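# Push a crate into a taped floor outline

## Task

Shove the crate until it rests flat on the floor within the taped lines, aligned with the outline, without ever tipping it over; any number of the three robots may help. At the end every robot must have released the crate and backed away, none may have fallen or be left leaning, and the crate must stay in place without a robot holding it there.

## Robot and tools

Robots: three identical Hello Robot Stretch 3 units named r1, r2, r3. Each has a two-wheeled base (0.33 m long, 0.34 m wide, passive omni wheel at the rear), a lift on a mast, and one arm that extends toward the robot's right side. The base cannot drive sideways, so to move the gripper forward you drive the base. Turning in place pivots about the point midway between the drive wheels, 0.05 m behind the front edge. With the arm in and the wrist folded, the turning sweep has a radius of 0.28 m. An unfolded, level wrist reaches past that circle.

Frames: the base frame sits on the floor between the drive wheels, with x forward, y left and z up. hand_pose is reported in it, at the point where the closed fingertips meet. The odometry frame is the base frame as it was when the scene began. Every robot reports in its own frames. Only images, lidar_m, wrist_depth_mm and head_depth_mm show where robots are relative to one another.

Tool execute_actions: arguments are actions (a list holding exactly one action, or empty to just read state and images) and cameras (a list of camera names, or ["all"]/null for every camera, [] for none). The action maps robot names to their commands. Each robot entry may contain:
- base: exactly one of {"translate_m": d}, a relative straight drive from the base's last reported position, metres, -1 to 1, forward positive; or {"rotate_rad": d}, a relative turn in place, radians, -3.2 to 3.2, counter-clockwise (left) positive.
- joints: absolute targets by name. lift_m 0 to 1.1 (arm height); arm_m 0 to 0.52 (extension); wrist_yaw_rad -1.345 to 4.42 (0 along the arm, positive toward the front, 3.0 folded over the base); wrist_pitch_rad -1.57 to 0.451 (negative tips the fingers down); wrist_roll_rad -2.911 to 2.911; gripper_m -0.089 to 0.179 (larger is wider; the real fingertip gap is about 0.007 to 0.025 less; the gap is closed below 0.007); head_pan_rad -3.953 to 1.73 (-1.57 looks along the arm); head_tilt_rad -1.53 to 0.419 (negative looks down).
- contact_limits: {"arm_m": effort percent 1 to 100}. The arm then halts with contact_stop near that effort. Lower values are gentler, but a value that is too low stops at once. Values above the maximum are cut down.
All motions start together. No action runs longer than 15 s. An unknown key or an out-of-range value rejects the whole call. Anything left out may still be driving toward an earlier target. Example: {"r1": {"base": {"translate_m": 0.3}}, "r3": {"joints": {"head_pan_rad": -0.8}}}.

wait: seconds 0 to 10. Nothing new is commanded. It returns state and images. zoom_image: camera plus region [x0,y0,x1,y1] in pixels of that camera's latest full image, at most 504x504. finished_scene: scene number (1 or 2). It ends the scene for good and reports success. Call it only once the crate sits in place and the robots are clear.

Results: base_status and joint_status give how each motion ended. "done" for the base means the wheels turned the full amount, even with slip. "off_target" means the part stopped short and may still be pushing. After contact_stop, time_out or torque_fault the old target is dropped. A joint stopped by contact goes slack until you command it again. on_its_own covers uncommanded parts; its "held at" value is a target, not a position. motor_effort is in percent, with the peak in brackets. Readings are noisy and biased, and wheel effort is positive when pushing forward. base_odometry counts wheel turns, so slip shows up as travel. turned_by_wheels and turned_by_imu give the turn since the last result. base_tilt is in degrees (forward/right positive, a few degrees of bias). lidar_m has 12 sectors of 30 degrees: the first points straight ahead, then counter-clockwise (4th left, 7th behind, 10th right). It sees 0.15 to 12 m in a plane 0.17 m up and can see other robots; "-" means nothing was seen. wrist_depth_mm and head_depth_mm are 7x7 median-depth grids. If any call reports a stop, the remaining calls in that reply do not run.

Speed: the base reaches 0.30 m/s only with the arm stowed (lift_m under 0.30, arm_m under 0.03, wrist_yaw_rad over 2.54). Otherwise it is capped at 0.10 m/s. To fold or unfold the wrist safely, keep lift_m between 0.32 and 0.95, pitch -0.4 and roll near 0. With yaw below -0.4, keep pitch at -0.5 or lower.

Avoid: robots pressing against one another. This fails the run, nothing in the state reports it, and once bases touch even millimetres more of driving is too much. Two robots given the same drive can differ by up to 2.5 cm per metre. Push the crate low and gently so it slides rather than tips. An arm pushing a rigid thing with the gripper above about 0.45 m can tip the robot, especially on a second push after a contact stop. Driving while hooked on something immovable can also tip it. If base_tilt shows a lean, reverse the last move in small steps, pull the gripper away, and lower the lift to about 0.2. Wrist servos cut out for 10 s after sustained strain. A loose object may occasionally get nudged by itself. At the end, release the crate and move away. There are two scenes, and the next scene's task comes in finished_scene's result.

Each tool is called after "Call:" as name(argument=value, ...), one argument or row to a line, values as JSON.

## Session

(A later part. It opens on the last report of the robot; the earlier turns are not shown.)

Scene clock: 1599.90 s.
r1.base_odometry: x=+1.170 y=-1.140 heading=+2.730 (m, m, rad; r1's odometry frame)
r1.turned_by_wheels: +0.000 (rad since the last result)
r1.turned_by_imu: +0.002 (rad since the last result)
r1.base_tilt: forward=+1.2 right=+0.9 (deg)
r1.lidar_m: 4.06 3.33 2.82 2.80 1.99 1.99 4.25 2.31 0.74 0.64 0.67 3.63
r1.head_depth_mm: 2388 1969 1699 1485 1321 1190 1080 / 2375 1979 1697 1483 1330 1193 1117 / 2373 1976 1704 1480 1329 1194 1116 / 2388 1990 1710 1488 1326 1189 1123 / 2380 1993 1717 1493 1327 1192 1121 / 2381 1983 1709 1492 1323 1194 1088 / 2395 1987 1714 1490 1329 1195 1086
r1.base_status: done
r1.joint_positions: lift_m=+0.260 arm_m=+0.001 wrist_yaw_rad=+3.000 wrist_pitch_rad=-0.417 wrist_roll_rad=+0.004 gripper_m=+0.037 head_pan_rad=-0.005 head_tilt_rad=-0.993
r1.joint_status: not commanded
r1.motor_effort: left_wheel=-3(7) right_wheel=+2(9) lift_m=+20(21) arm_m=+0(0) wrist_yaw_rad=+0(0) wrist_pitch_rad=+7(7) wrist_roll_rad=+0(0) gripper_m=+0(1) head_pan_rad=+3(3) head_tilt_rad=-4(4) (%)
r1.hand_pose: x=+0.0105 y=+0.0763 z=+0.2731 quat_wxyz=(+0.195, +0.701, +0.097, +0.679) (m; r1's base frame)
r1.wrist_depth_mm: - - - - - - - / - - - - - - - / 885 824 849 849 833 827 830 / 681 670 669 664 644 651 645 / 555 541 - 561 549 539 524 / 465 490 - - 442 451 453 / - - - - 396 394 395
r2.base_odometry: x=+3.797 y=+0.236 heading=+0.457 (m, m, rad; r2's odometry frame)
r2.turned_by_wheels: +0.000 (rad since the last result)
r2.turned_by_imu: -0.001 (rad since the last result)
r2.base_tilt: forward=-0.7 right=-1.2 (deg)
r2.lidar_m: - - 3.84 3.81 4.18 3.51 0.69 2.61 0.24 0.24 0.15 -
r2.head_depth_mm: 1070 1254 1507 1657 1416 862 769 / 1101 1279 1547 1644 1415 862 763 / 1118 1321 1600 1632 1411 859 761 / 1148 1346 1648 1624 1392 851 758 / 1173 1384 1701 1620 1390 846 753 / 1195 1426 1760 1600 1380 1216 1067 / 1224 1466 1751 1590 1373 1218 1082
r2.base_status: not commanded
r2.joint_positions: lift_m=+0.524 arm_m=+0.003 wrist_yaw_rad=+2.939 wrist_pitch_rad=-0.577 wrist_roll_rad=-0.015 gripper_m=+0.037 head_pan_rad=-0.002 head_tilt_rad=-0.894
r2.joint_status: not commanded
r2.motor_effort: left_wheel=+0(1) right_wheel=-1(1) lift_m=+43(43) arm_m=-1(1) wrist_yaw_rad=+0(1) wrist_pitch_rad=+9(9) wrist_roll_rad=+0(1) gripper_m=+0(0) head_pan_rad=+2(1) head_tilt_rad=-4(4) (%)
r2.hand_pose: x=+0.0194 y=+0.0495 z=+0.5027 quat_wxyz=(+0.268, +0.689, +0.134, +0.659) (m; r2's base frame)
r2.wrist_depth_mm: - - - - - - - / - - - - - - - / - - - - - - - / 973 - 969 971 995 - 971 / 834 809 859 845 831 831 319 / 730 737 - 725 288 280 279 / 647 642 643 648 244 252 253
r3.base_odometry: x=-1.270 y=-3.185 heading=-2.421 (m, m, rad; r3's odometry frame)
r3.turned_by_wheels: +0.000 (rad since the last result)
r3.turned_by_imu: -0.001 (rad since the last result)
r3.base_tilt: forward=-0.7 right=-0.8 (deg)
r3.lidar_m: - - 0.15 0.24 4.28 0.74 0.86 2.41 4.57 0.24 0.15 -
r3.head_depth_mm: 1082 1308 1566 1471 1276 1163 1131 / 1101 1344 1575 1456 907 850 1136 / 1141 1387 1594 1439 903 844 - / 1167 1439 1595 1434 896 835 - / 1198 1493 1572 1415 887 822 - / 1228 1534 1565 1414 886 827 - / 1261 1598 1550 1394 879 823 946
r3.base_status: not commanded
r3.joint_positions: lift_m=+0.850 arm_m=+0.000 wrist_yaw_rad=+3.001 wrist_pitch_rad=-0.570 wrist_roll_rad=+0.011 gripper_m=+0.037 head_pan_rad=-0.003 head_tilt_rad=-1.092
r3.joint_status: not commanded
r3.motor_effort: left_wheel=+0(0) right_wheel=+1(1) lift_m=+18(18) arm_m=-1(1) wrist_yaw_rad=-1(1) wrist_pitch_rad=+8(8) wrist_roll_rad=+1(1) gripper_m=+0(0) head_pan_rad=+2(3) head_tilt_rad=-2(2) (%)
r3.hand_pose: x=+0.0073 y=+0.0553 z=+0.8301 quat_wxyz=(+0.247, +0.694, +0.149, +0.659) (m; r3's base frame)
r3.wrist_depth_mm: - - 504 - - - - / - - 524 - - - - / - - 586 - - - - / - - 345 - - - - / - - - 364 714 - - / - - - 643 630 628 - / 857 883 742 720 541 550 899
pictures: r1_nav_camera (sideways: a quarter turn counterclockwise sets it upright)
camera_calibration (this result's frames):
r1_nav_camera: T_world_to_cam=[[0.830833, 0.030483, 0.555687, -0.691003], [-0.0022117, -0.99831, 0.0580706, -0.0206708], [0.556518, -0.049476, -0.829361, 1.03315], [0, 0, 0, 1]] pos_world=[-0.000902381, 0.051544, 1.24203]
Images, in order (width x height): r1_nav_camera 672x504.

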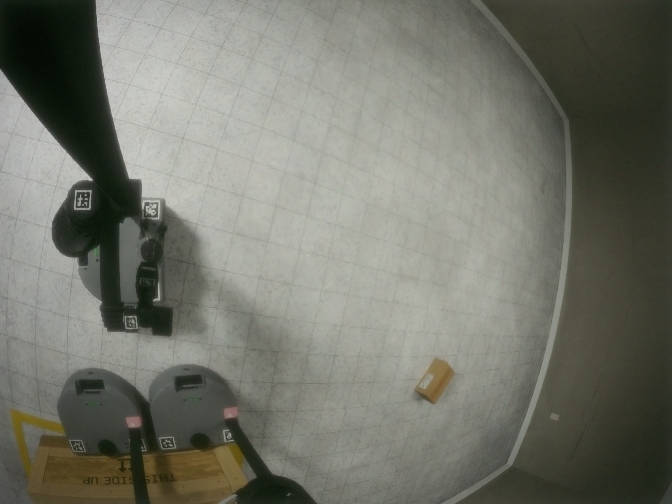

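Call:
execute_actions(
  actions=[
    {"r1":{"base":{"translate_m":0.68}}},
  ],
  cameras=[],
)

Call:
execute_actions(
  actions=[
    {"r1":{"base":{"rotate_rad":-1.555}}},
  ],
  cameras=[],
)

Call:
execute_actions(
  actions=[
    {"r1":{"base":{"translate_m":1.0}}},
  ],
  cameras=[],
)

Call:
execute_actions(
  actions=[
    {"r1":{"base":{"rotate_rad":-1.555},"joints":{"lift_m":0.56}}},
  ],
  cameras=["r1_nav_camera","r1_head_camera"],
)

Scene clock: 1612.63 s.
r1.base_odometry: x=+0.547 y=-0.867 heading=+2.730 (m, m, rad; r1's odometry frame)
r1.turned_by_wheels: +0.000 (rad since the last result)
r1.turned_by_imu: +0.001 (rad since the last result)
r1.base_tilt: forward=+1.2 right=+0.9 (deg)
r1.lidar_m: 3.41 3.16 2.67 2.66 2.99 2.51 4.53 1.02 0.76 2.09 2.37 3.42
r1.head_depth_mm: 2364 1995 1688 1486 1320 1196 1081 / 2400 1972 1700 1496 1326 1196 1115 / 2373 1981 1701 1487 1319 1191 1111 / 2401 1995 1698 1493 1330 1193 1120 / 2367 1995 1700 1493 1328 1196 1118 / 2387 1998 1703 1490 1329 1200 1088 / 2388 1983 1698 1489 1331 1192 1081
r1.base_status: done
r1.joint_positions: lift_m=+0.260 arm_m=+0.001 wrist_yaw_rad=+3.000 wrist_pitch_rad=-0.417 wrist_roll_rad=+0.004 gripper_m=+0.037 head_pan_rad=-0.005 head_tilt_rad=-0.993
r1.joint_status: not commanded
r1.motor_effort: left_wheel=-2(10) right_wheel=+2(12) lift_m=+21(21) arm_m=+0(0) wrist_yaw_rad=+0(0) wrist_pitch_rad=+6(6) wrist_roll_rad=+0(0) gripper_m=+1(0) head_pan_rad=+3(3) head_tilt_rad=-5(5) (%)
r1.hand_pose: x=+0.0105 y=+0.0763 z=+0.2731 quat_wxyz=(+0.195, +0.701, +0.097, +0.679) (m; r1's base frame)
r1.wrist_depth_mm: - - - - - - - / - - - - - - - / 871 835 848 859 829 806 812 / 684 655 671 668 649 640 640 / 559 550 - 565 538 531 529 / 466 492 - - 442 452 447 / - - - - 395 398 391
r2.base_odometry: x=+3.797 y=+0.236 heading=+0.457 (m, m, rad; r2's odometry frame)
r2.turned_by_wheels: +0.000 (rad since the last result)
r2.turned_by_imu: -0.002 (rad since the last result)
r2.base_tilt: forward=-0.8 right=-1.0 (deg)
r2.lidar_m: - - 3.83 3.83 4.19 0.89 3.49 2.61 0.24 0.24 0.15 -
r2.head_depth_mm: 1077 1254 1499 1658 1420 862 769 / 1093 1286 1548 1641 1411 861 765 / 1118 1316 1597 1633 1397 856 760 / 1146 1345 1644 1622 1406 851 757 / 1177 1388 1703 1616 1397 844 754 / 1197 1420 1751 1618 1383 1217 1070 / 1226 1476 1760 1580 1382 1213 1083
r2.base_status: not commanded
r2.joint_positions: lift_m=+0.524 arm_m=+0.003 wrist_yaw_rad=+2.939 wrist_pitch_rad=-0.577 wrist_roll_rad=-0.015 gripper_m=+0.037 head_pan_rad=-0.002 head_tilt_rad=-0.894
r2.joint_status: not commanded
r2.motor_effort: left_wheel=+0(1) right_wheel=-1(1) lift_m=+43(43) arm_m=-1(1) wrist_yaw_rad=+0(0) wrist_pitch_rad=+9(10) wrist_roll_rad=-1(0) gripper_m=-1(0) head_pan_rad=+1(1) head_tilt_rad=-4(4) (%)
r2.hand_pose: x=+0.0194 y=+0.0495 z=+0.5027 quat_wxyz=(+0.268, +0.689, +0.134, +0.659) (m; r2's base frame)
r2.wrist_depth_mm: - - - - - - - / - - - - - - - / - - - - - - - / - - 970 974 962 990 980 / 849 817 870 841 845 827 318 / 738 736 - 726 287 279 280 / 650 646 636 646 242 251 252
r3.base_odometry: x=-1.270 y=-3.185 heading=-2.421 (m, m, rad; r3's odometry frame)
r3.turned_by_wheels: +0.000 (rad since the last result)
r3.turned_by_imu: -0.001 (rad since the last result)
r3.base_tilt: forward=-0.6 right=-0.9 (deg)
r3.lidar_m: - - 0.15 0.24 1.17 3.60 3.59 2.41 4.59 0.24 0.15 -
r3.head_depth_mm: 1079 1301 1566 1472 1272 1159 1127 / 1098 1342 1574 1445 910 850 1130 / 1132 1390 1593 1436 904 845 - / 1170 1431 1596 1423 896 834 - / 1197 1482 1577 1417 889 826 - / 1226 1538 1571 1410 880 828 - / 1271 1577 1563 1394 882 822 948
r3.base_status: not commanded
r3.joint_positions: lift_m=+0.850 arm_m=+0.000 wrist_yaw_rad=+3.001 wrist_pitch_rad=-0.570 wrist_roll_rad=+0.011 gripper_m=+0.037 head_pan_rad=-0.003 head_tilt_rad=-1.092
r3.joint_status: not commanded
r3.motor_effort: left_wheel=+0(0) right_wheel=+1(1) lift_m=+18(18) arm_m=-1(1) wrist_yaw_rad=-1(1) wrist_pitch_rad=+8(8) wrist_roll_rad=+1(1) gripper_m=-1(0) head_pan_rad=+1(1) head_tilt_rad=-2(2) (%)
r3.hand_pose: x=+0.0073 y=+0.0553 z=+0.8301 quat_wxyz=(+0.247, +0.694, +0.149, +0.659) (m; r3's base frame)
r3.wrist_depth_mm: - - 511 - - - - / - - 522 - - - - / - - 598 - - - - / - - 346 - - - - / - - - 362 716 - - / - - - 638 635 632 - / 883 894 742 715 542 546 905
pictures: none
No camera images: the call's "cameras" was empty. Leave "cameras" out to get every camera's image.

Scene clock: 1614.80 s.
r1.base_odometry: x=+0.547 y=-0.867 heading=+1.175 (m, m, rad; r1's odometry frame)
r1.turned_by_wheels: -1.555 (rad since the last result)
r1.turned_by_imu: -1.563 (rad since the last result)
r1.base_tilt: forward=+1.2 right=+0.8 (deg)
r1.lidar_m: 2.09 2.41 3.41 3.40 3.11 2.66 2.66 3.02 2.51 4.32 1.02 0.76
r1.head_depth_mm: 1868 1977 1608 1386 1284 1192 1083 / 1923 1969 1698 1490 1324 1193 1110 / 1982 1984 1713 1492 1321 1193 1116 / 2041 1975 1692 1489 1325 1200 1119 / 2129 1966 1702 1494 1330 1196 1122 / 2193 1987 1702 1480 1325 1190 1088 / 2219 1984 1718 1491 1327 1193 1084
r1.base_status: done
r1.joint_positions: lift_m=+0.260 arm_m=+0.001 wrist_yaw_rad=+3.000 wrist_pitch_rad=-0.417 wrist_roll_rad=+0.004 gripper_m=+0.037 head_pan_rad=-0.005 head_tilt_rad=-0.993
r1.joint_status: not commanded
r1.motor_effort: left_wheel=+3(15) right_wheel=-3(6) lift_m=+21(21) arm_m=+0(0) wrist_yaw_rad=+0(0) wrist_pitch_rad=+7(7) wrist_roll_rad=+0(0) gripper_m=+0(1) head_pan_rad=+3(3) head_tilt_rad=-5(4) (%)
r1.hand_pose: x=+0.0105 y=+0.0763 z=+0.2731 quat_wxyz=(+0.195, +0.701, +0.097, +0.679) (m; r1's base frame)
r1.wrist_depth_mm: - - - - - - - / - - - - - - 995 / 880 859 889 833 835 814 809 / 681 681 652 676 654 664 633 / 554 548 - 560 547 533 530 / 466 495 - - 441 449 449 / - - - - 400 392 395
r2.base_odometry: x=+3.797 y=+0.236 heading=+0.457 (m, m, rad; r2's odometry frame)
r2.turned_by_wheels: +0.000 (rad since the last result)
r2.turned_by_imu: -0.001 (rad since the last result)
r2.base_tilt: forward=-0.7 right=-1.1 (deg)
r2.lidar_m: - - 3.83 3.83 4.20 0.88 3.47 2.61 0.24 0.24 0.15 -
r2.head_depth_mm: 1078 1253 1505 1650 1427 865 768 / 1094 1287 1555 1640 1414 860 765 / 1119 1312 1591 1633 1405 855 763 / 1147 1348 1639 1625 1400 852 760 / 1168 1381 1695 1605 1396 847 756 / 1197 1418 1753 1598 1380 1211 1076 / 1230 1467 1755 1593 1378 1213 1079
r2.base_status: not commanded
r2.joint_positions: lift_m=+0.524 arm_m=+0.003 wrist_yaw_rad=+2.939 wrist_pitch_rad=-0.577 wrist_roll_rad=-0.015 gripper_m=+0.037 head_pan_rad=-0.002 head_tilt_rad=-0.894
r2.joint_status: not commanded
r2.motor_effort: left_wheel=+0(1) right_wheel=+0(0) lift_m=+43(43) arm_m=-1(1) wrist_yaw_rad=+0(0) wrist_pitch_rad=+9(9) wrist_roll_rad=+0(0) gripper_m=+1(0) head_pan_rad=+1(1) head_tilt_rad=-3(3) (%)
r2.hand_pose: x=+0.0194 y=+0.0495 z=+0.5027 quat_wxyz=(+0.268, +0.689, +0.134, +0.659) (m; r2's base frame)
r2.wrist_depth_mm: - - - - - - - / - - - - - - - / - - - - - - - / 991 - 971 995 990 958 - / 839 815 861 851 848 828 322 / 736 725 - 723 287 280 278 / 658 650 646 648 243 250 251
r3.base_odometry: x=-1.270 y=-3.185 heading=-2.421 (m, m, rad; r3's odometry frame)
r3.turned_by_wheels: +0.000 (rad since the last result)
r3.turned_by_imu: +0.000 (rad since the last result)
r3.base_tilt: forward=-0.6 right=-0.8 (deg)
r3.lidar_m: - - 0.15 0.24 1.16 3.60 3.59 2.40 4.59 0.24 0.15 -
r3.head_depth_mm: 1081 1311 1578 1455 1277 1158 1126 / 1107 1342 1582 1447 907 854 1133 / 1136 1385 1583 1436 900 844 - / 1164 1435 1594 1425 895 835 - / 1206 1472 1584 1409 888 823 - / 1229 1530 1567 1414 890 827 - / 1260 1583 1556 1403 877 822 943
r3.base_status: not commanded
r3.joint_positions: lift_m=+0.850 arm_m=+0.000 wrist_yaw_rad=+3.001 wrist_pitch_rad=-0.570 wrist_roll_rad=+0.011 gripper_m=+0.037 head_pan_rad=-0.003 head_tilt_rad=-1.092
r3.joint_status: not commanded
r3.motor_effort: left_wheel=+1(0) right_wheel=+1(1) lift_m=+19(18) arm_m=-1(1) wrist_yaw_rad=-1(1) wrist_pitch_rad=+8(8) wrist_roll_rad=+1(1) gripper_m=+0(1) head_pan_rad=+1(1) head_tilt_rad=-2(2) (%)
r3.hand_pose: x=+0.0073 y=+0.0553 z=+0.8301 quat_wxyz=(+0.247, +0.694, +0.149, +0.659) (m; r3's base frame)
r3.wrist_depth_mm: - - 508 - - - - / - - 522 - - - - / - - 588 - - - - / - - 344 - - - - / - - - 363 703 - - / - - - 639 634 634 - / 884 871 740 716 547 551 924
pictures: none
No camera images: the call's "cameras" was empty. Leave "cameras" out to get every camera's image.

Scene clock: 1619.83 s.
r1.base_odometry: x=+0.933 y=+0.055 heading=+1.175 (m, m, rad; r1's odometry frame)
r1.turned_by_wheels: +0.000 (rad since the last result)
r1.turned_by_imu: +0.003 (rad since the last result)
r1.base_tilt: forward=+1.3 right=+0.8 (deg)
r1.lidar_m: 1.13 1.30 2.23 3.17 3.65 3.60 3.61 3.18 0.50 0.49 0.51 1.13
r1.head_depth_mm: 987 1169 1433 1492 1321 1196 1081 / 1017 1222 1498 1491 1320 1193 1113 / 1053 1264 1576 1487 1322 1193 1110 / 1087 1317 1603 1492 1328 1188 1123 / 1129 1365 1643 1497 1327 1193 1124 / 1166 1429 1677 1490 1322 1196 1084 / 1208 1488 1698 1502 1324 1190 1089
r1.base_status: done
r1.joint_positions: lift_m=+0.260 arm_m=+0.001 wrist_yaw_rad=+3.000 wrist_pitch_rad=-0.417 wrist_roll_rad=+0.004 gripper_m=+0.037 head_pan_rad=-0.005 head_tilt_rad=-0.993
r1.joint_status: not commanded
r1.motor_effort: left_wheel=+2(13) right_wheel=-2(4) lift_m=+20(20) arm_m=+0(0) wrist_yaw_rad=+0(1) wrist_pitch_rad=+6(7) wrist_roll_rad=+0(0) gripper_m=+0(0) head_pan_rad=+3(3) head_tilt_rad=-4(4) (%)
r1.hand_pose: x=+0.0105 y=+0.0763 z=+0.2731 quat_wxyz=(+0.195, +0.701, +0.097, +0.679) (m; r1's base frame)
r1.wrist_depth_mm: - - - - - - - / - - 863 - - - - / 899 850 827 833 847 797 814 / 685 672 659 661 652 642 649 / 550 543 - 558 547 541 533 / 466 495 - - 440 451 450 / - - - - 395 387 394
r2.base_odometry: x=+3.797 y=+0.236 heading=+0.457 (m, m, rad; r2's odometry frame)
r2.turned_by_wheels: +0.000 (rad since the last result)
r2.turned_by_imu: -0.001 (rad since the last result)
r2.base_tilt: forward=-0.8 right=-1.2 (deg)
r2.lidar_m: - - 0.63 0.74 4.17 3.51 3.49 2.61 0.24 0.24 0.15 -
r2.head_depth_mm: 1071 1253 1503 1656 1428 864 767 / 1098 1277 1549 1639 1418 860 766 / 1120 1317 1588 1635 1400 856 762 / 1147 1354 1648 1621 1401 849 755 / 1166 1386 1695 1614 1393 846 754 / 1197 1420 1744 1605 1391 1211 1072 / 1232 1459 1745 1595 1377 1213 1079
r2.base_status: not commanded
r2.joint_positions: lift_m=+0.524 arm_m=+0.003 wrist_yaw_rad=+2.939 wrist_pitch_rad=-0.577 wrist_roll_rad=-0.015 gripper_m=+0.037 head_pan_rad=-0.002 head_tilt_rad=-0.894
r2.joint_status: not commanded
r2.motor_effort: left_wheel=+0(1) right_wheel=-1(0) lift_m=+43(43) arm_m=-1(1) wrist_yaw_rad=+1(1) wrist_pitch_rad=+9(9) wrist_roll_rad=-1(0) gripper_m=+0(0) head_pan_rad=+1(1) head_tilt_rad=-4(4) (%)
r2.hand_pose: x=+0.0194 y=+0.0495 z=+0.5027 quat_wxyz=(+0.268, +0.689, +0.134, +0.659) (m; r2's base frame)
r2.wrist_depth_mm: - - - 608 - - - / - - - - 562 - - / - - - 878 - - - / 985 - 950 734 894 - 967 / 845 817 852 775 854 843 321 / 717 717 - 723 288 281 281 / 660 641 659 647 244 251 250
r3.base_odometry: x=-1.270 y=-3.185 heading=-2.421 (m, m, rad; r3's odometry frame)
r3.turned_by_wheels: +0.000 (rad since the last result)
r3.turned_by_imu: -0.001 (rad since the last result)
r3.base_tilt: forward=-0.6 right=-0.9 (deg)
r3.lidar_m: - - 0.15 0.24 4.27 3.59 3.58 2.41 4.59 0.24 0.15 -
r3.head_depth_mm: 1075 1307 1575 1465 1271 1156 1131 / 1103 1339 1564 1444 908 852 1139 / 1135 1386 1588 1447 904 844 - / 1173 1424 1593 1424 896 834 - / 1200 1467 1576 1413 890 826 - / 1231 1534 1567 1411 882 825 - / 1262 1593 1565 1387 880 826 945
r3.base_status: not commanded
r3.joint_positions: lift_m=+0.850 arm_m=+0.000 wrist_yaw_rad=+3.001 wrist_pitch_rad=-0.570 wrist_roll_rad=+0.011 gripper_m=+0.037 head_pan_rad=-0.003 head_tilt_rad=-1.092
r3.joint_status: not commanded
r3.motor_effort: left_wheel=+0(0) right_wheel=+1(0) lift_m=+18(18) arm_m=-1(1) wrist_yaw_rad=+0(1) wrist_pitch_rad=+8(8) wrist_roll_rad=+1(1) gripper_m=+0(0) head_pan_rad=+2(2) head_tilt_rad=-2(2) (%)
r3.hand_pose: x=+0.0073 y=+0.0553 z=+0.8301 quat_wxyz=(+0.247, +0.694, +0.149, +0.659) (m; r3's base frame)
r3.wrist_depth_mm: - - 505 - - - - / - - 517 - - - - / - - 590 - - - - / - - 344 - - - - / - - - 363 711 - - / - - - 639 629 637 - / 866 894 743 718 543 549 925
pictures: none
No camera images: the call's "cameras" was empty. Leave "cameras" out to get every camera's image.

Scene clock: 1623.40 s.
r1.base_odometry: x=+0.933 y=+0.055 heading=-0.380 (m, m, rad; r1's odometry frame)
r1.turned_by_wheels: -1.555 (rad since the last result)
r1.turned_by_imu: -1.567 (rad since the last result)
r1.base_tilt: forward=+1.2 right=+0.8 (deg)
r1.lidar_m: 0.49 0.52 1.13 1.13 1.32 2.34 3.16 3.69 3.61 3.60 3.18 0.50
r1.head_depth_mm: 2330 1983 1408 1284 1177 1192 1116 / 2402 1892 1203 1050 1190 1197 1100 / 2364 1377 1177 1037 1264 1190 1121 / 2393 1375 1179 1034 1266 1197 1124 / 2329 1981 1701 1418 1306 1200 1127 / 2045 1970 1696 1487 1324 1191 1083 / 1718 1836 1710 1499 1326 1189 1086
r1.base_status: done
r1.joint_positions: lift_m=+0.560 arm_m=+0.001 wrist_yaw_rad=+3.000 wrist_pitch_rad=-0.417 wrist_roll_rad=+0.004 gripper_m=+0.037 head_pan_rad=-0.005 head_tilt_rad=-0.993
r1.joint_status: all done
r1.motor_effort: left_wheel=+3(12) right_wheel=-3(10) lift_m=+25(25) arm_m=+0(0) wrist_yaw_rad=+1(0) wrist_pitch_rad=+7(7) wrist_roll_rad=+0(0) gripper_m=-1(0) head_pan_rad=+4(3) head_tilt_rad=-3(4) (%)
r1.hand_pose: x=+0.0105 y=+0.0763 z=+0.5729 quat_wxyz=(+0.195, +0.701, +0.097, +0.679) (m; r1's base frame)
r1.wrist_depth_mm: - - - - - - - / - - - - - - - / - - - - - - - / - - - - - - - / - 942 - 957 968 953 929 / 822 822 - 810 805 819 775 / 713 716 688 697 709 705 671
r2.base_odometry: x=+3.797 y=+0.236 heading=+0.457 (m, m, rad; r2's odometry frame)
r2.turned_by_wheels: +0.000 (rad since the last result)
r2.turned_by_imu: -0.001 (rad since the last result)
r2.base_tilt: forward=-0.7 right=-1.1 (deg)
r2.lidar_m: - - 0.63 3.82 4.15 3.50 3.48 2.62 0.24 0.24 0.15 -
r2.head_depth_mm: 1076 1252 1507 1649 1417 862 767 / 1100 1281 1551 1650 1416 859 765 / 1121 1316 1592 1637 1402 855 763 / 1145 1357 1641 1632 1402 850 760 / 1168 1383 1703 1618 1404 845 754 / 1202 1425 1758 1602 1383 1217 1067 / 1228 1465 1757 1593 1376 1209 1082
r2.base_status: not commanded
r2.joint_positions: lift_m=+0.524 arm_m=+0.003 wrist_yaw_rad=+2.939 wrist_pitch_rad=-0.577 wrist_roll_rad=-0.015 gripper_m=+0.037 head_pan_rad=-0.002 head_tilt_rad=-0.894
r2.joint_status: not commanded
r2.motor_effort: left_wheel=+0(0) right_wheel=+0(0) lift_m=+43(43) arm_m=-1(1) wrist_yaw_rad=+0(0) wrist_pitch_rad=+9(9) wrist_roll_rad=-1(0) gripper_m=+0(0) head_pan_rad=+1(1) head_tilt_rad=-4(4) (%)
r2.hand_pose: x=+0.0194 y=+0.0495 z=+0.5027 quat_wxyz=(+0.268, +0.689, +0.134, +0.659) (m; r2's base frame)
r2.wrist_depth_mm: - - - - - - - / - - - - - - - / - - - 882 898 - - / 986 - 986 864 904 993 962 / 840 807 855 840 835 828 320 / 720 737 - 715 287 280 277 / 652 640 653 652 243 249 250
r3.base_odometry: x=-1.270 y=-3.185 heading=-2.421 (m, m, rad; r3's odometry frame)
r3.turned_by_wheels: +0.000 (rad since the last result)
r3.turned_by_imu: +0.000 (rad since the last result)
r3.base_tilt: forward=-0.5 right=-0.8 (deg)
r3.lidar_m: - - 0.15 0.24 4.29 3.59 3.58 2.41 4.58 0.24 0.15 -
r3.head_depth_mm: 1083 1317 1580 1462 1262 1159 1131 / 1111 1341 1573 1450 910 852 1143 / 1140 1386 1586 1442 902 843 - / 1166 1425 1588 1428 897 833 - / 1207 1477 1577 1415 891 826 - / 1231 1529 1567 1401 886 828 - / 1273 1589 1552 1391 881 823 942
r3.base_status: not commanded
r3.joint_positions: lift_m=+0.850 arm_m=+0.000 wrist_yaw_rad=+3.001 wrist_pitch_rad=-0.570 wrist_roll_rad=+0.011 gripper_m=+0.037 head_pan_rad=-0.003 head_tilt_rad=-1.092
r3.joint_status: not commanded
r3.motor_effort: left_wheel=+0(0) right_wheel=+1(1) lift_m=+18(18) arm_m=-1(1) wrist_yaw_rad=-1(0) wrist_pitch_rad=+8(8) wrist_roll_rad=+1(1) gripper_m=-1(0) head_pan_rad=+2(1) head_tilt_rad=-2(2) (%)
r3.hand_pose: x=+0.0073 y=+0.0553 z=+0.8301 quat_wxyz=(+0.247, +0.694, +0.149, +0.659) (m; r3's base frame)
r3.wrist_depth_mm: - - 505 - - - - / - - 517 - - - - / - - 590 - - - - / - - 345 - - - - / - - - 366 709 - - / - - - 631 638 633 - / 867 898 747 703 539 554 914
pictures: r1_head_camera (sideways: a quarter turn clockwise sets it upright), r1_nav_camera (sideways: a quarter turn counterclockwise sets it upright)
camera_calibration (this result's frames):
r1_head_camera: T_world_to_cam=[[-0.845903, -0.033087, -0.532309, 0.7162], [-0.0397348, 0.99921, 0.00103499, 0.0014508], [0.531854, 0.0220267, -0.846549, 1.058], [0, 0, 0, 1]] pos_world=[0.0431933, -0.00105692, 1.27688]
r1_nav_camera: T_world_to_cam=[[0.830833, 0.0304827, 0.555687, -0.691003], [-0.00221206, -0.99831, 0.0580706, -0.0206708], [0.556518, -0.0494762, -0.829361, 1.03315], [0, 0, 0, 1]] pos_world=[-0.000902369, 0.051544, 1.24203]
Images, in order (width x height): r1_head_camera 896x504, r1_nav_camera 672x504.

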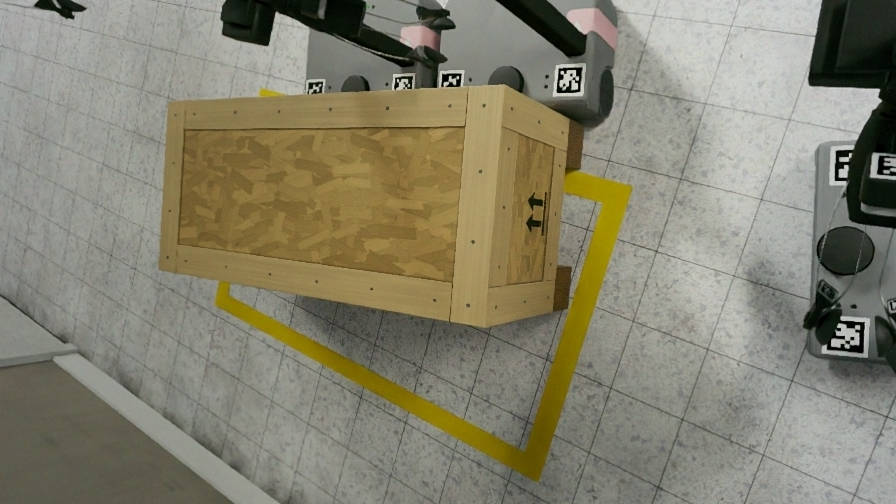

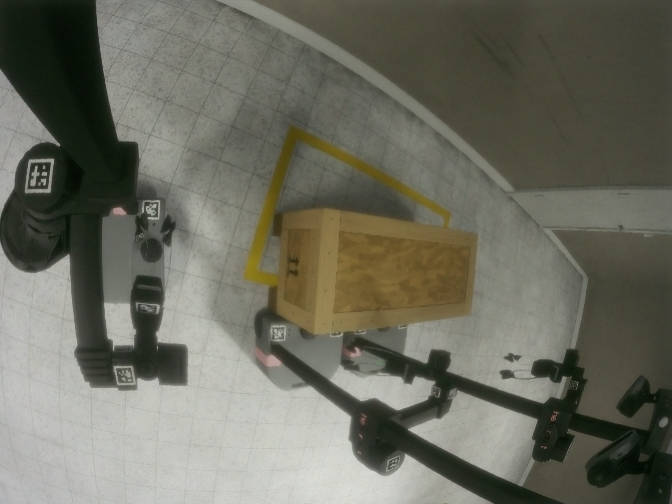

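Call:
execute_actions(
  actions=[
    {"r1":{"base":{"rotate_rad":-0.05}}},
  ],
  cameras=[],
)

Call:
execute_actions(
  actions=[
    {"r1":{"base":{"translate_m":0.42}}},
  ],
  cameras=["r1_nav_camera","r1_head_camera"],
)

Scene clock: 1637.37 s.
r1.base_odometry: x=+0.933 y=+0.055 heading=-0.430 (m, m, rad; r1's odometry frame)
r1.turned_by_wheels: -0.050 (rad since the last result)
r1.turned_by_imu: -0.051 (rad since the last result)
r1.base_tilt: forward=+1.2 right=+0.8 (deg)
r1.lidar_m: 0.49 0.51 1.13 1.13 1.28 2.14 3.16 3.58 3.62 3.61 3.18 0.51
r1.head_depth_mm: 2309 1987 912 1275 1194 1196 1116 / 2384 1967 1408 1052 1218 1192 1100 / 2404 1379 1181 1034 1263 1193 1117 / 2393 1376 1185 1037 1267 1192 1118 / 2388 1991 1606 1057 1290 1193 1124 / 2187 1988 1702 1489 1325 1196 1085 / 1833 1909 1700 1496 1328 1198 1087
r1.base_status: done
r1.joint_positions: lift_m=+0.560 arm_m=+0.001 wrist_yaw_rad=+3.000 wrist_pitch_rad=-0.417 wrist_roll_rad=+0.004 gripper_m=+0.037 head_pan_rad=-0.005 head_tilt_rad=-0.993
r1.joint_status: not commanded
r1.motor_effort: left_wheel=+3(11) right_wheel=-3(7) lift_m=+25(25) arm_m=+0(0) wrist_yaw_rad=+1(1) wrist_pitch_rad=+6(6) wrist_roll_rad=+0(0) gripper_m=+0(0) head_pan_rad=+3(3) head_tilt_rad=-5(4) (%)
r1.hand_pose: x=+0.0105 y=+0.0763 z=+0.5729 quat_wxyz=(+0.195, +0.701, +0.097, +0.679) (m; r1's base frame)
r1.wrist_depth_mm: - - - - - - - / - - - - - - - / - - - - - - - / - - - - - - - / 982 959 - 945 970 968 933 / 842 828 - 816 781 823 799 / 714 701 685 699 711 707 546
r2.base_odometry: x=+3.797 y=+0.236 heading=+0.457 (m, m, rad; r2's odometry frame)
r2.turned_by_wheels: +0.000 (rad since the last result)
r2.turned_by_imu: -0.001 (rad since the last result)
r2.base_tilt: forward=-0.8 right=-1.1 (deg)
r2.lidar_m: - - 0.63 3.82 4.18 3.51 3.49 2.61 0.24 0.24 0.15 -
r2.head_depth_mm: 1072 1255 1499 1648 1425 865 771 / 1096 1282 1550 1647 1413 862 766 / 1120 1319 1601 1627 1398 856 759 / 1148 1353 1639 1629 1396 852 757 / 1168 1388 1702 1610 1393 845 756 / 1203 1425 1757 1605 1392 1221 1069 / 1222 1458 1762 1599 1377 1216 1082
r2.base_status: not commanded
r2.joint_positions: lift_m=+0.524 arm_m=+0.003 wrist_yaw_rad=+2.939 wrist_pitch_rad=-0.577 wrist_roll_rad=-0.015 gripper_m=+0.037 head_pan_rad=-0.002 head_tilt_rad=-0.894
r2.joint_status: not commanded
r2.motor_effort: left_wheel=+0(0) right_wheel=+0(0) lift_m=+43(43) arm_m=-1(1) wrist_yaw_rad=+0(1) wrist_pitch_rad=+9(9) wrist_roll_rad=-1(1) gripper_m=-1(0) head_pan_rad=+1(1) head_tilt_rad=-4(4) (%)
r2.hand_pose: x=+0.0194 y=+0.0495 z=+0.5027 quat_wxyz=(+0.268, +0.689, +0.134, +0.659) (m; r2's base frame)
r2.wrist_depth_mm: - - - - - - - / - - - - - - - / - - - 889 904 - - / 994 - 972 864 899 980 975 / 828 785 882 836 829 820 319 / 726 726 - 733 287 280 282 / 644 652 640 646 244 251 253
r3.base_odometry: x=-1.270 y=-3.185 heading=-2.421 (m, m, rad; r3's odometry frame)
r3.turned_by_wheels: +0.000 (rad since the last result)
r3.turned_by_imu: -0.001 (rad since the last result)
r3.base_tilt: forward=-0.6 right=-0.8 (deg)
r3.lidar_m: - - 0.15 0.24 4.27 3.59 3.59 2.41 4.60 0.24 0.15 -
r3.head_depth_mm: 1078 1305 1572 1464 1273 1162 1129 / 1111 1342 1579 1455 908 854 1134 / 1138 1383 1587 1438 901 843 - / 1170 1430 1588 1432 899 833 - / 1201 1481 1584 1411 891 826 - / 1234 1526 1560 1403 880 828 - / 1266 1581 1551 1401 881 826 943
r3.base_status: not commanded
r3.joint_positions: lift_m=+0.850 arm_m=+0.000 wrist_yaw_rad=+3.001 wrist_pitch_rad=-0.570 wrist_roll_rad=+0.011 gripper_m=+0.037 head_pan_rad=-0.003 head_tilt_rad=-1.092
r3.joint_status: not commanded
r3.motor_effort: left_wheel=+1(1) right_wheel=+1(1) lift_m=+18(18) arm_m=-1(1) wrist_yaw_rad=-2(0) wrist_pitch_rad=+8(8) wrist_roll_rad=+1(1) gripper_m=-1(0) head_pan_rad=+1(2) head_tilt_rad=-2(2) (%)
r3.hand_pose: x=+0.0073 y=+0.0553 z=+0.8301 quat_wxyz=(+0.247, +0.694, +0.149, +0.659) (m; r3's base frame)
r3.wrist_depth_mm: - - 511 - - - - / - - 520 - - - - / - - 594 - - - - / - - 342 - - - - / - - - 363 720 - - / - - - 638 631 632 - / 882 880 747 720 548 547 913
pictures: none
No camera images: the call's "cameras" was empty. Leave "cameras" out to get every camera's image.

Scene clock: 1642.63 s.
r1.base_odometry: x=+1.314 y=-0.120 heading=-0.430 (m, m, rad; r1's odometry frame)
r1.turned_by_wheels: +0.000 (rad since the last result)
r1.turned_by_imu: +0.001 (rad since the last result)
r1.base_tilt: forward=+1.1 right=+0.8 (deg)
r1.lidar_m: - - 0.15 1.03 1.18 1.98 3.55 4.04 3.72 0.33 0.15 -
r1.head_depth_mm: 2376 1978 1692 1298 1137 1027 973 / 2371 1973 1659 1073 933 826 984 / 2380 1980 1180 1032 921 828 849 / 2351 1981 1181 1035 924 831 881 / 2341 1982 1657 1067 921 828 948 / 2023 1985 1704 1494 1330 1191 1089 / 1665 1820 1717 1489 1326 1193 1086
r1.base_status: done
r1.joint_positions: lift_m=+0.560 arm_m=+0.001 wrist_yaw_rad=+3.000 wrist_pitch_rad=-0.417 wrist_roll_rad=+0.004 gripper_m=+0.037 head_pan_rad=-0.005 head_tilt_rad=-0.993
r1.joint_status: not commanded
r1.motor_effort: left_wheel=+3(8) right_wheel=-3(3) lift_m=+25(25) arm_m=+0(0) wrist_yaw_rad=+0(1) wrist_pitch_rad=+7(6) wrist_roll_rad=+0(0) gripper_m=+0(1) head_pan_rad=+3(3) head_tilt_rad=-4(4) (%)
r1.hand_pose: x=+0.0105 y=+0.0763 z=+0.5729 quat_wxyz=(+0.195, +0.701, +0.097, +0.679) (m; r1's base frame)
r1.wrist_depth_mm: - - - - - 993 963 / - - - - - - - / - - - - - - - / - - - - - - - / 995 983 - 953 953 979 959 / 806 834 - 803 339 347 344 / 731 706 690 696 301 303 299
r2.base_odometry: x=+3.797 y=+0.236 heading=+0.457 (m, m, rad; r2's odometry frame)
r2.turned_by_wheels: +0.000 (rad since the last result)
r2.turned_by_imu: -0.002 (rad since the last result)
r2.base_tilt: forward=-0.6 right=-1.1 (deg)
r2.lidar_m: - - 3.84 3.83 4.19 3.50 3.47 2.61 0.24 0.24 0.15 -
r2.head_depth_mm: 1072 1260 1504 1666 1422 863 768 / 1095 1281 1554 1650 1415 860 762 / 1119 1313 1592 1640 1403 855 759 / 1141 1346 1649 1618 1401 855 759 / 1176 1386 1695 1612 1387 848 755 / 1197 1429 1763 1595 1383 1067 966 / 1221 1468 1753 1557 854 571 492
r2.base_status: not commanded
r2.joint_positions: lift_m=+0.524 arm_m=+0.003 wrist_yaw_rad=+2.939 wrist_pitch_rad=-0.577 wrist_roll_rad=-0.015 gripper_m=+0.037 head_pan_rad=-0.002 head_tilt_rad=-0.894
r2.joint_status: not commanded
r2.motor_effort: left_wheel=+1(0) right_wheel=-1(0) lift_m=+43(43) arm_m=-1(0) wrist_yaw_rad=+1(0) wrist_pitch_rad=+9(9) wrist_roll_rad=+0(1) gripper_m=-1(0) head_pan_rad=+1(2) head_tilt_rad=-4(4) (%)
r2.hand_pose: x=+0.0194 y=+0.0495 z=+0.5027 quat_wxyz=(+0.268, +0.689, +0.134, +0.659) (m; r2's base frame)
r2.wrist_depth_mm: - - - - - - 393 / - - - - - - 430 / - - - - - - - / 966 - 968 973 936 711 965 / 850 811 865 814 621 552 318 / 722 740 - 700 288 282 278 / 645 648 647 655 241 249 250
r3.base_odometry: x=-1.270 y=-3.185 heading=-2.421 (m, m, rad; r3's odometry frame)
r3.turned_by_wheels: +0.000 (rad since the last result)
r3.turned_by_imu: -0.001 (rad since the last result)
r3.base_tilt: forward=-0.5 right=-0.8 (deg)
r3.lidar_m: - - 0.15 0.24 4.26 3.60 3.58 2.41 4.60 0.24 0.15 -
r3.head_depth_mm: 1082 1307 1561 1457 1270 1158 1127 / 1105 1346 1579 1443 910 852 1130 / 1130 1383 1578 1427 901 843 - / 1168 1435 1591 1428 898 834 - / 1197 1473 1578 1412 892 825 - / 1234 1540 1559 1400 884 824 - / 1261 1584 1548 1392 877 822 941
r3.base_status: not commanded
r3.joint_positions: lift_m=+0.850 arm_m=+0.000 wrist_yaw_rad=+3.001 wrist_pitch_rad=-0.570 wrist_roll_rad=+0.011 gripper_m=+0.037 head_pan_rad=-0.003 head_tilt_rad=-1.092
r3.joint_status: not commanded
r3.motor_effort: left_wheel=+0(0) right_wheel=+1(1) lift_m=+18(18) arm_m=-1(1) wrist_yaw_rad=+0(0) wrist_pitch_rad=+8(8) wrist_roll_rad=+1(1) gripper_m=-1(0) head_pan_rad=+3(1) head_tilt_rad=-2(2) (%)
r3.hand_pose: x=+0.0073 y=+0.0553 z=+0.8301 quat_wxyz=(+0.247, +0.694, +0.149, +0.659) (m; r3's base frame)
r3.wrist_depth_mm: - - 508 - 676 - - / - - 516 - 796 - - / - - 595 - - - - / - - 347 - - - - / - - - 365 713 - - / - - - 643 633 626 - / 869 884 747 722 539 544 901
pictures: r1_head_camera (sideways: a quarter turn clockwise sets it upright), r1_nav_camera (sideways: a quarter turn counterclockwise sets it upright)
camera_calibration (this result's frames):
r1_head_camera: T_world_to_cam=[[-0.845903, -0.0330869, -0.532309, 0.7162], [-0.0397347, 0.99921, 0.00103498, 0.00145081], [0.531854, 0.0220266, -0.846549, 1.058], [0, 0, 0, 1]] pos_world=[0.0431933, -0.00105692, 1.27688]
r1_nav_camera: T_world_to_cam=[[0.830833, 0.0304826, 0.555687, -0.691003], [-0.00221226, -0.99831, 0.0580706, -0.0206708], [0.556518, -0.0494763, -0.829361, 1.03315], [0, 0, 0, 1]] pos_world=[-0.000902345, 0.051544, 1.24203]
Images, in order (width x height): r1_head_camera 896x504, r1_nav_camera 672x504.

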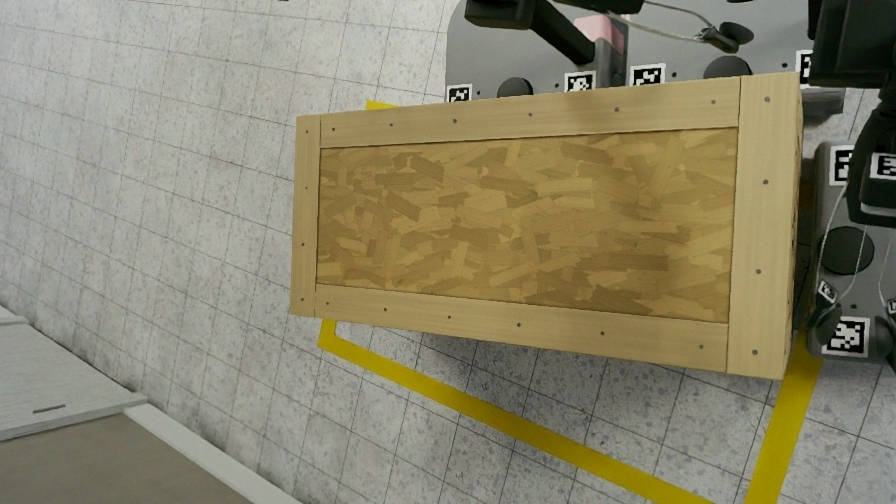

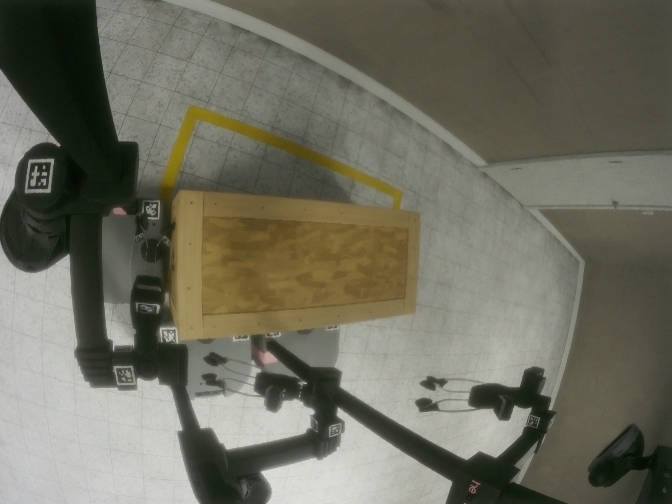

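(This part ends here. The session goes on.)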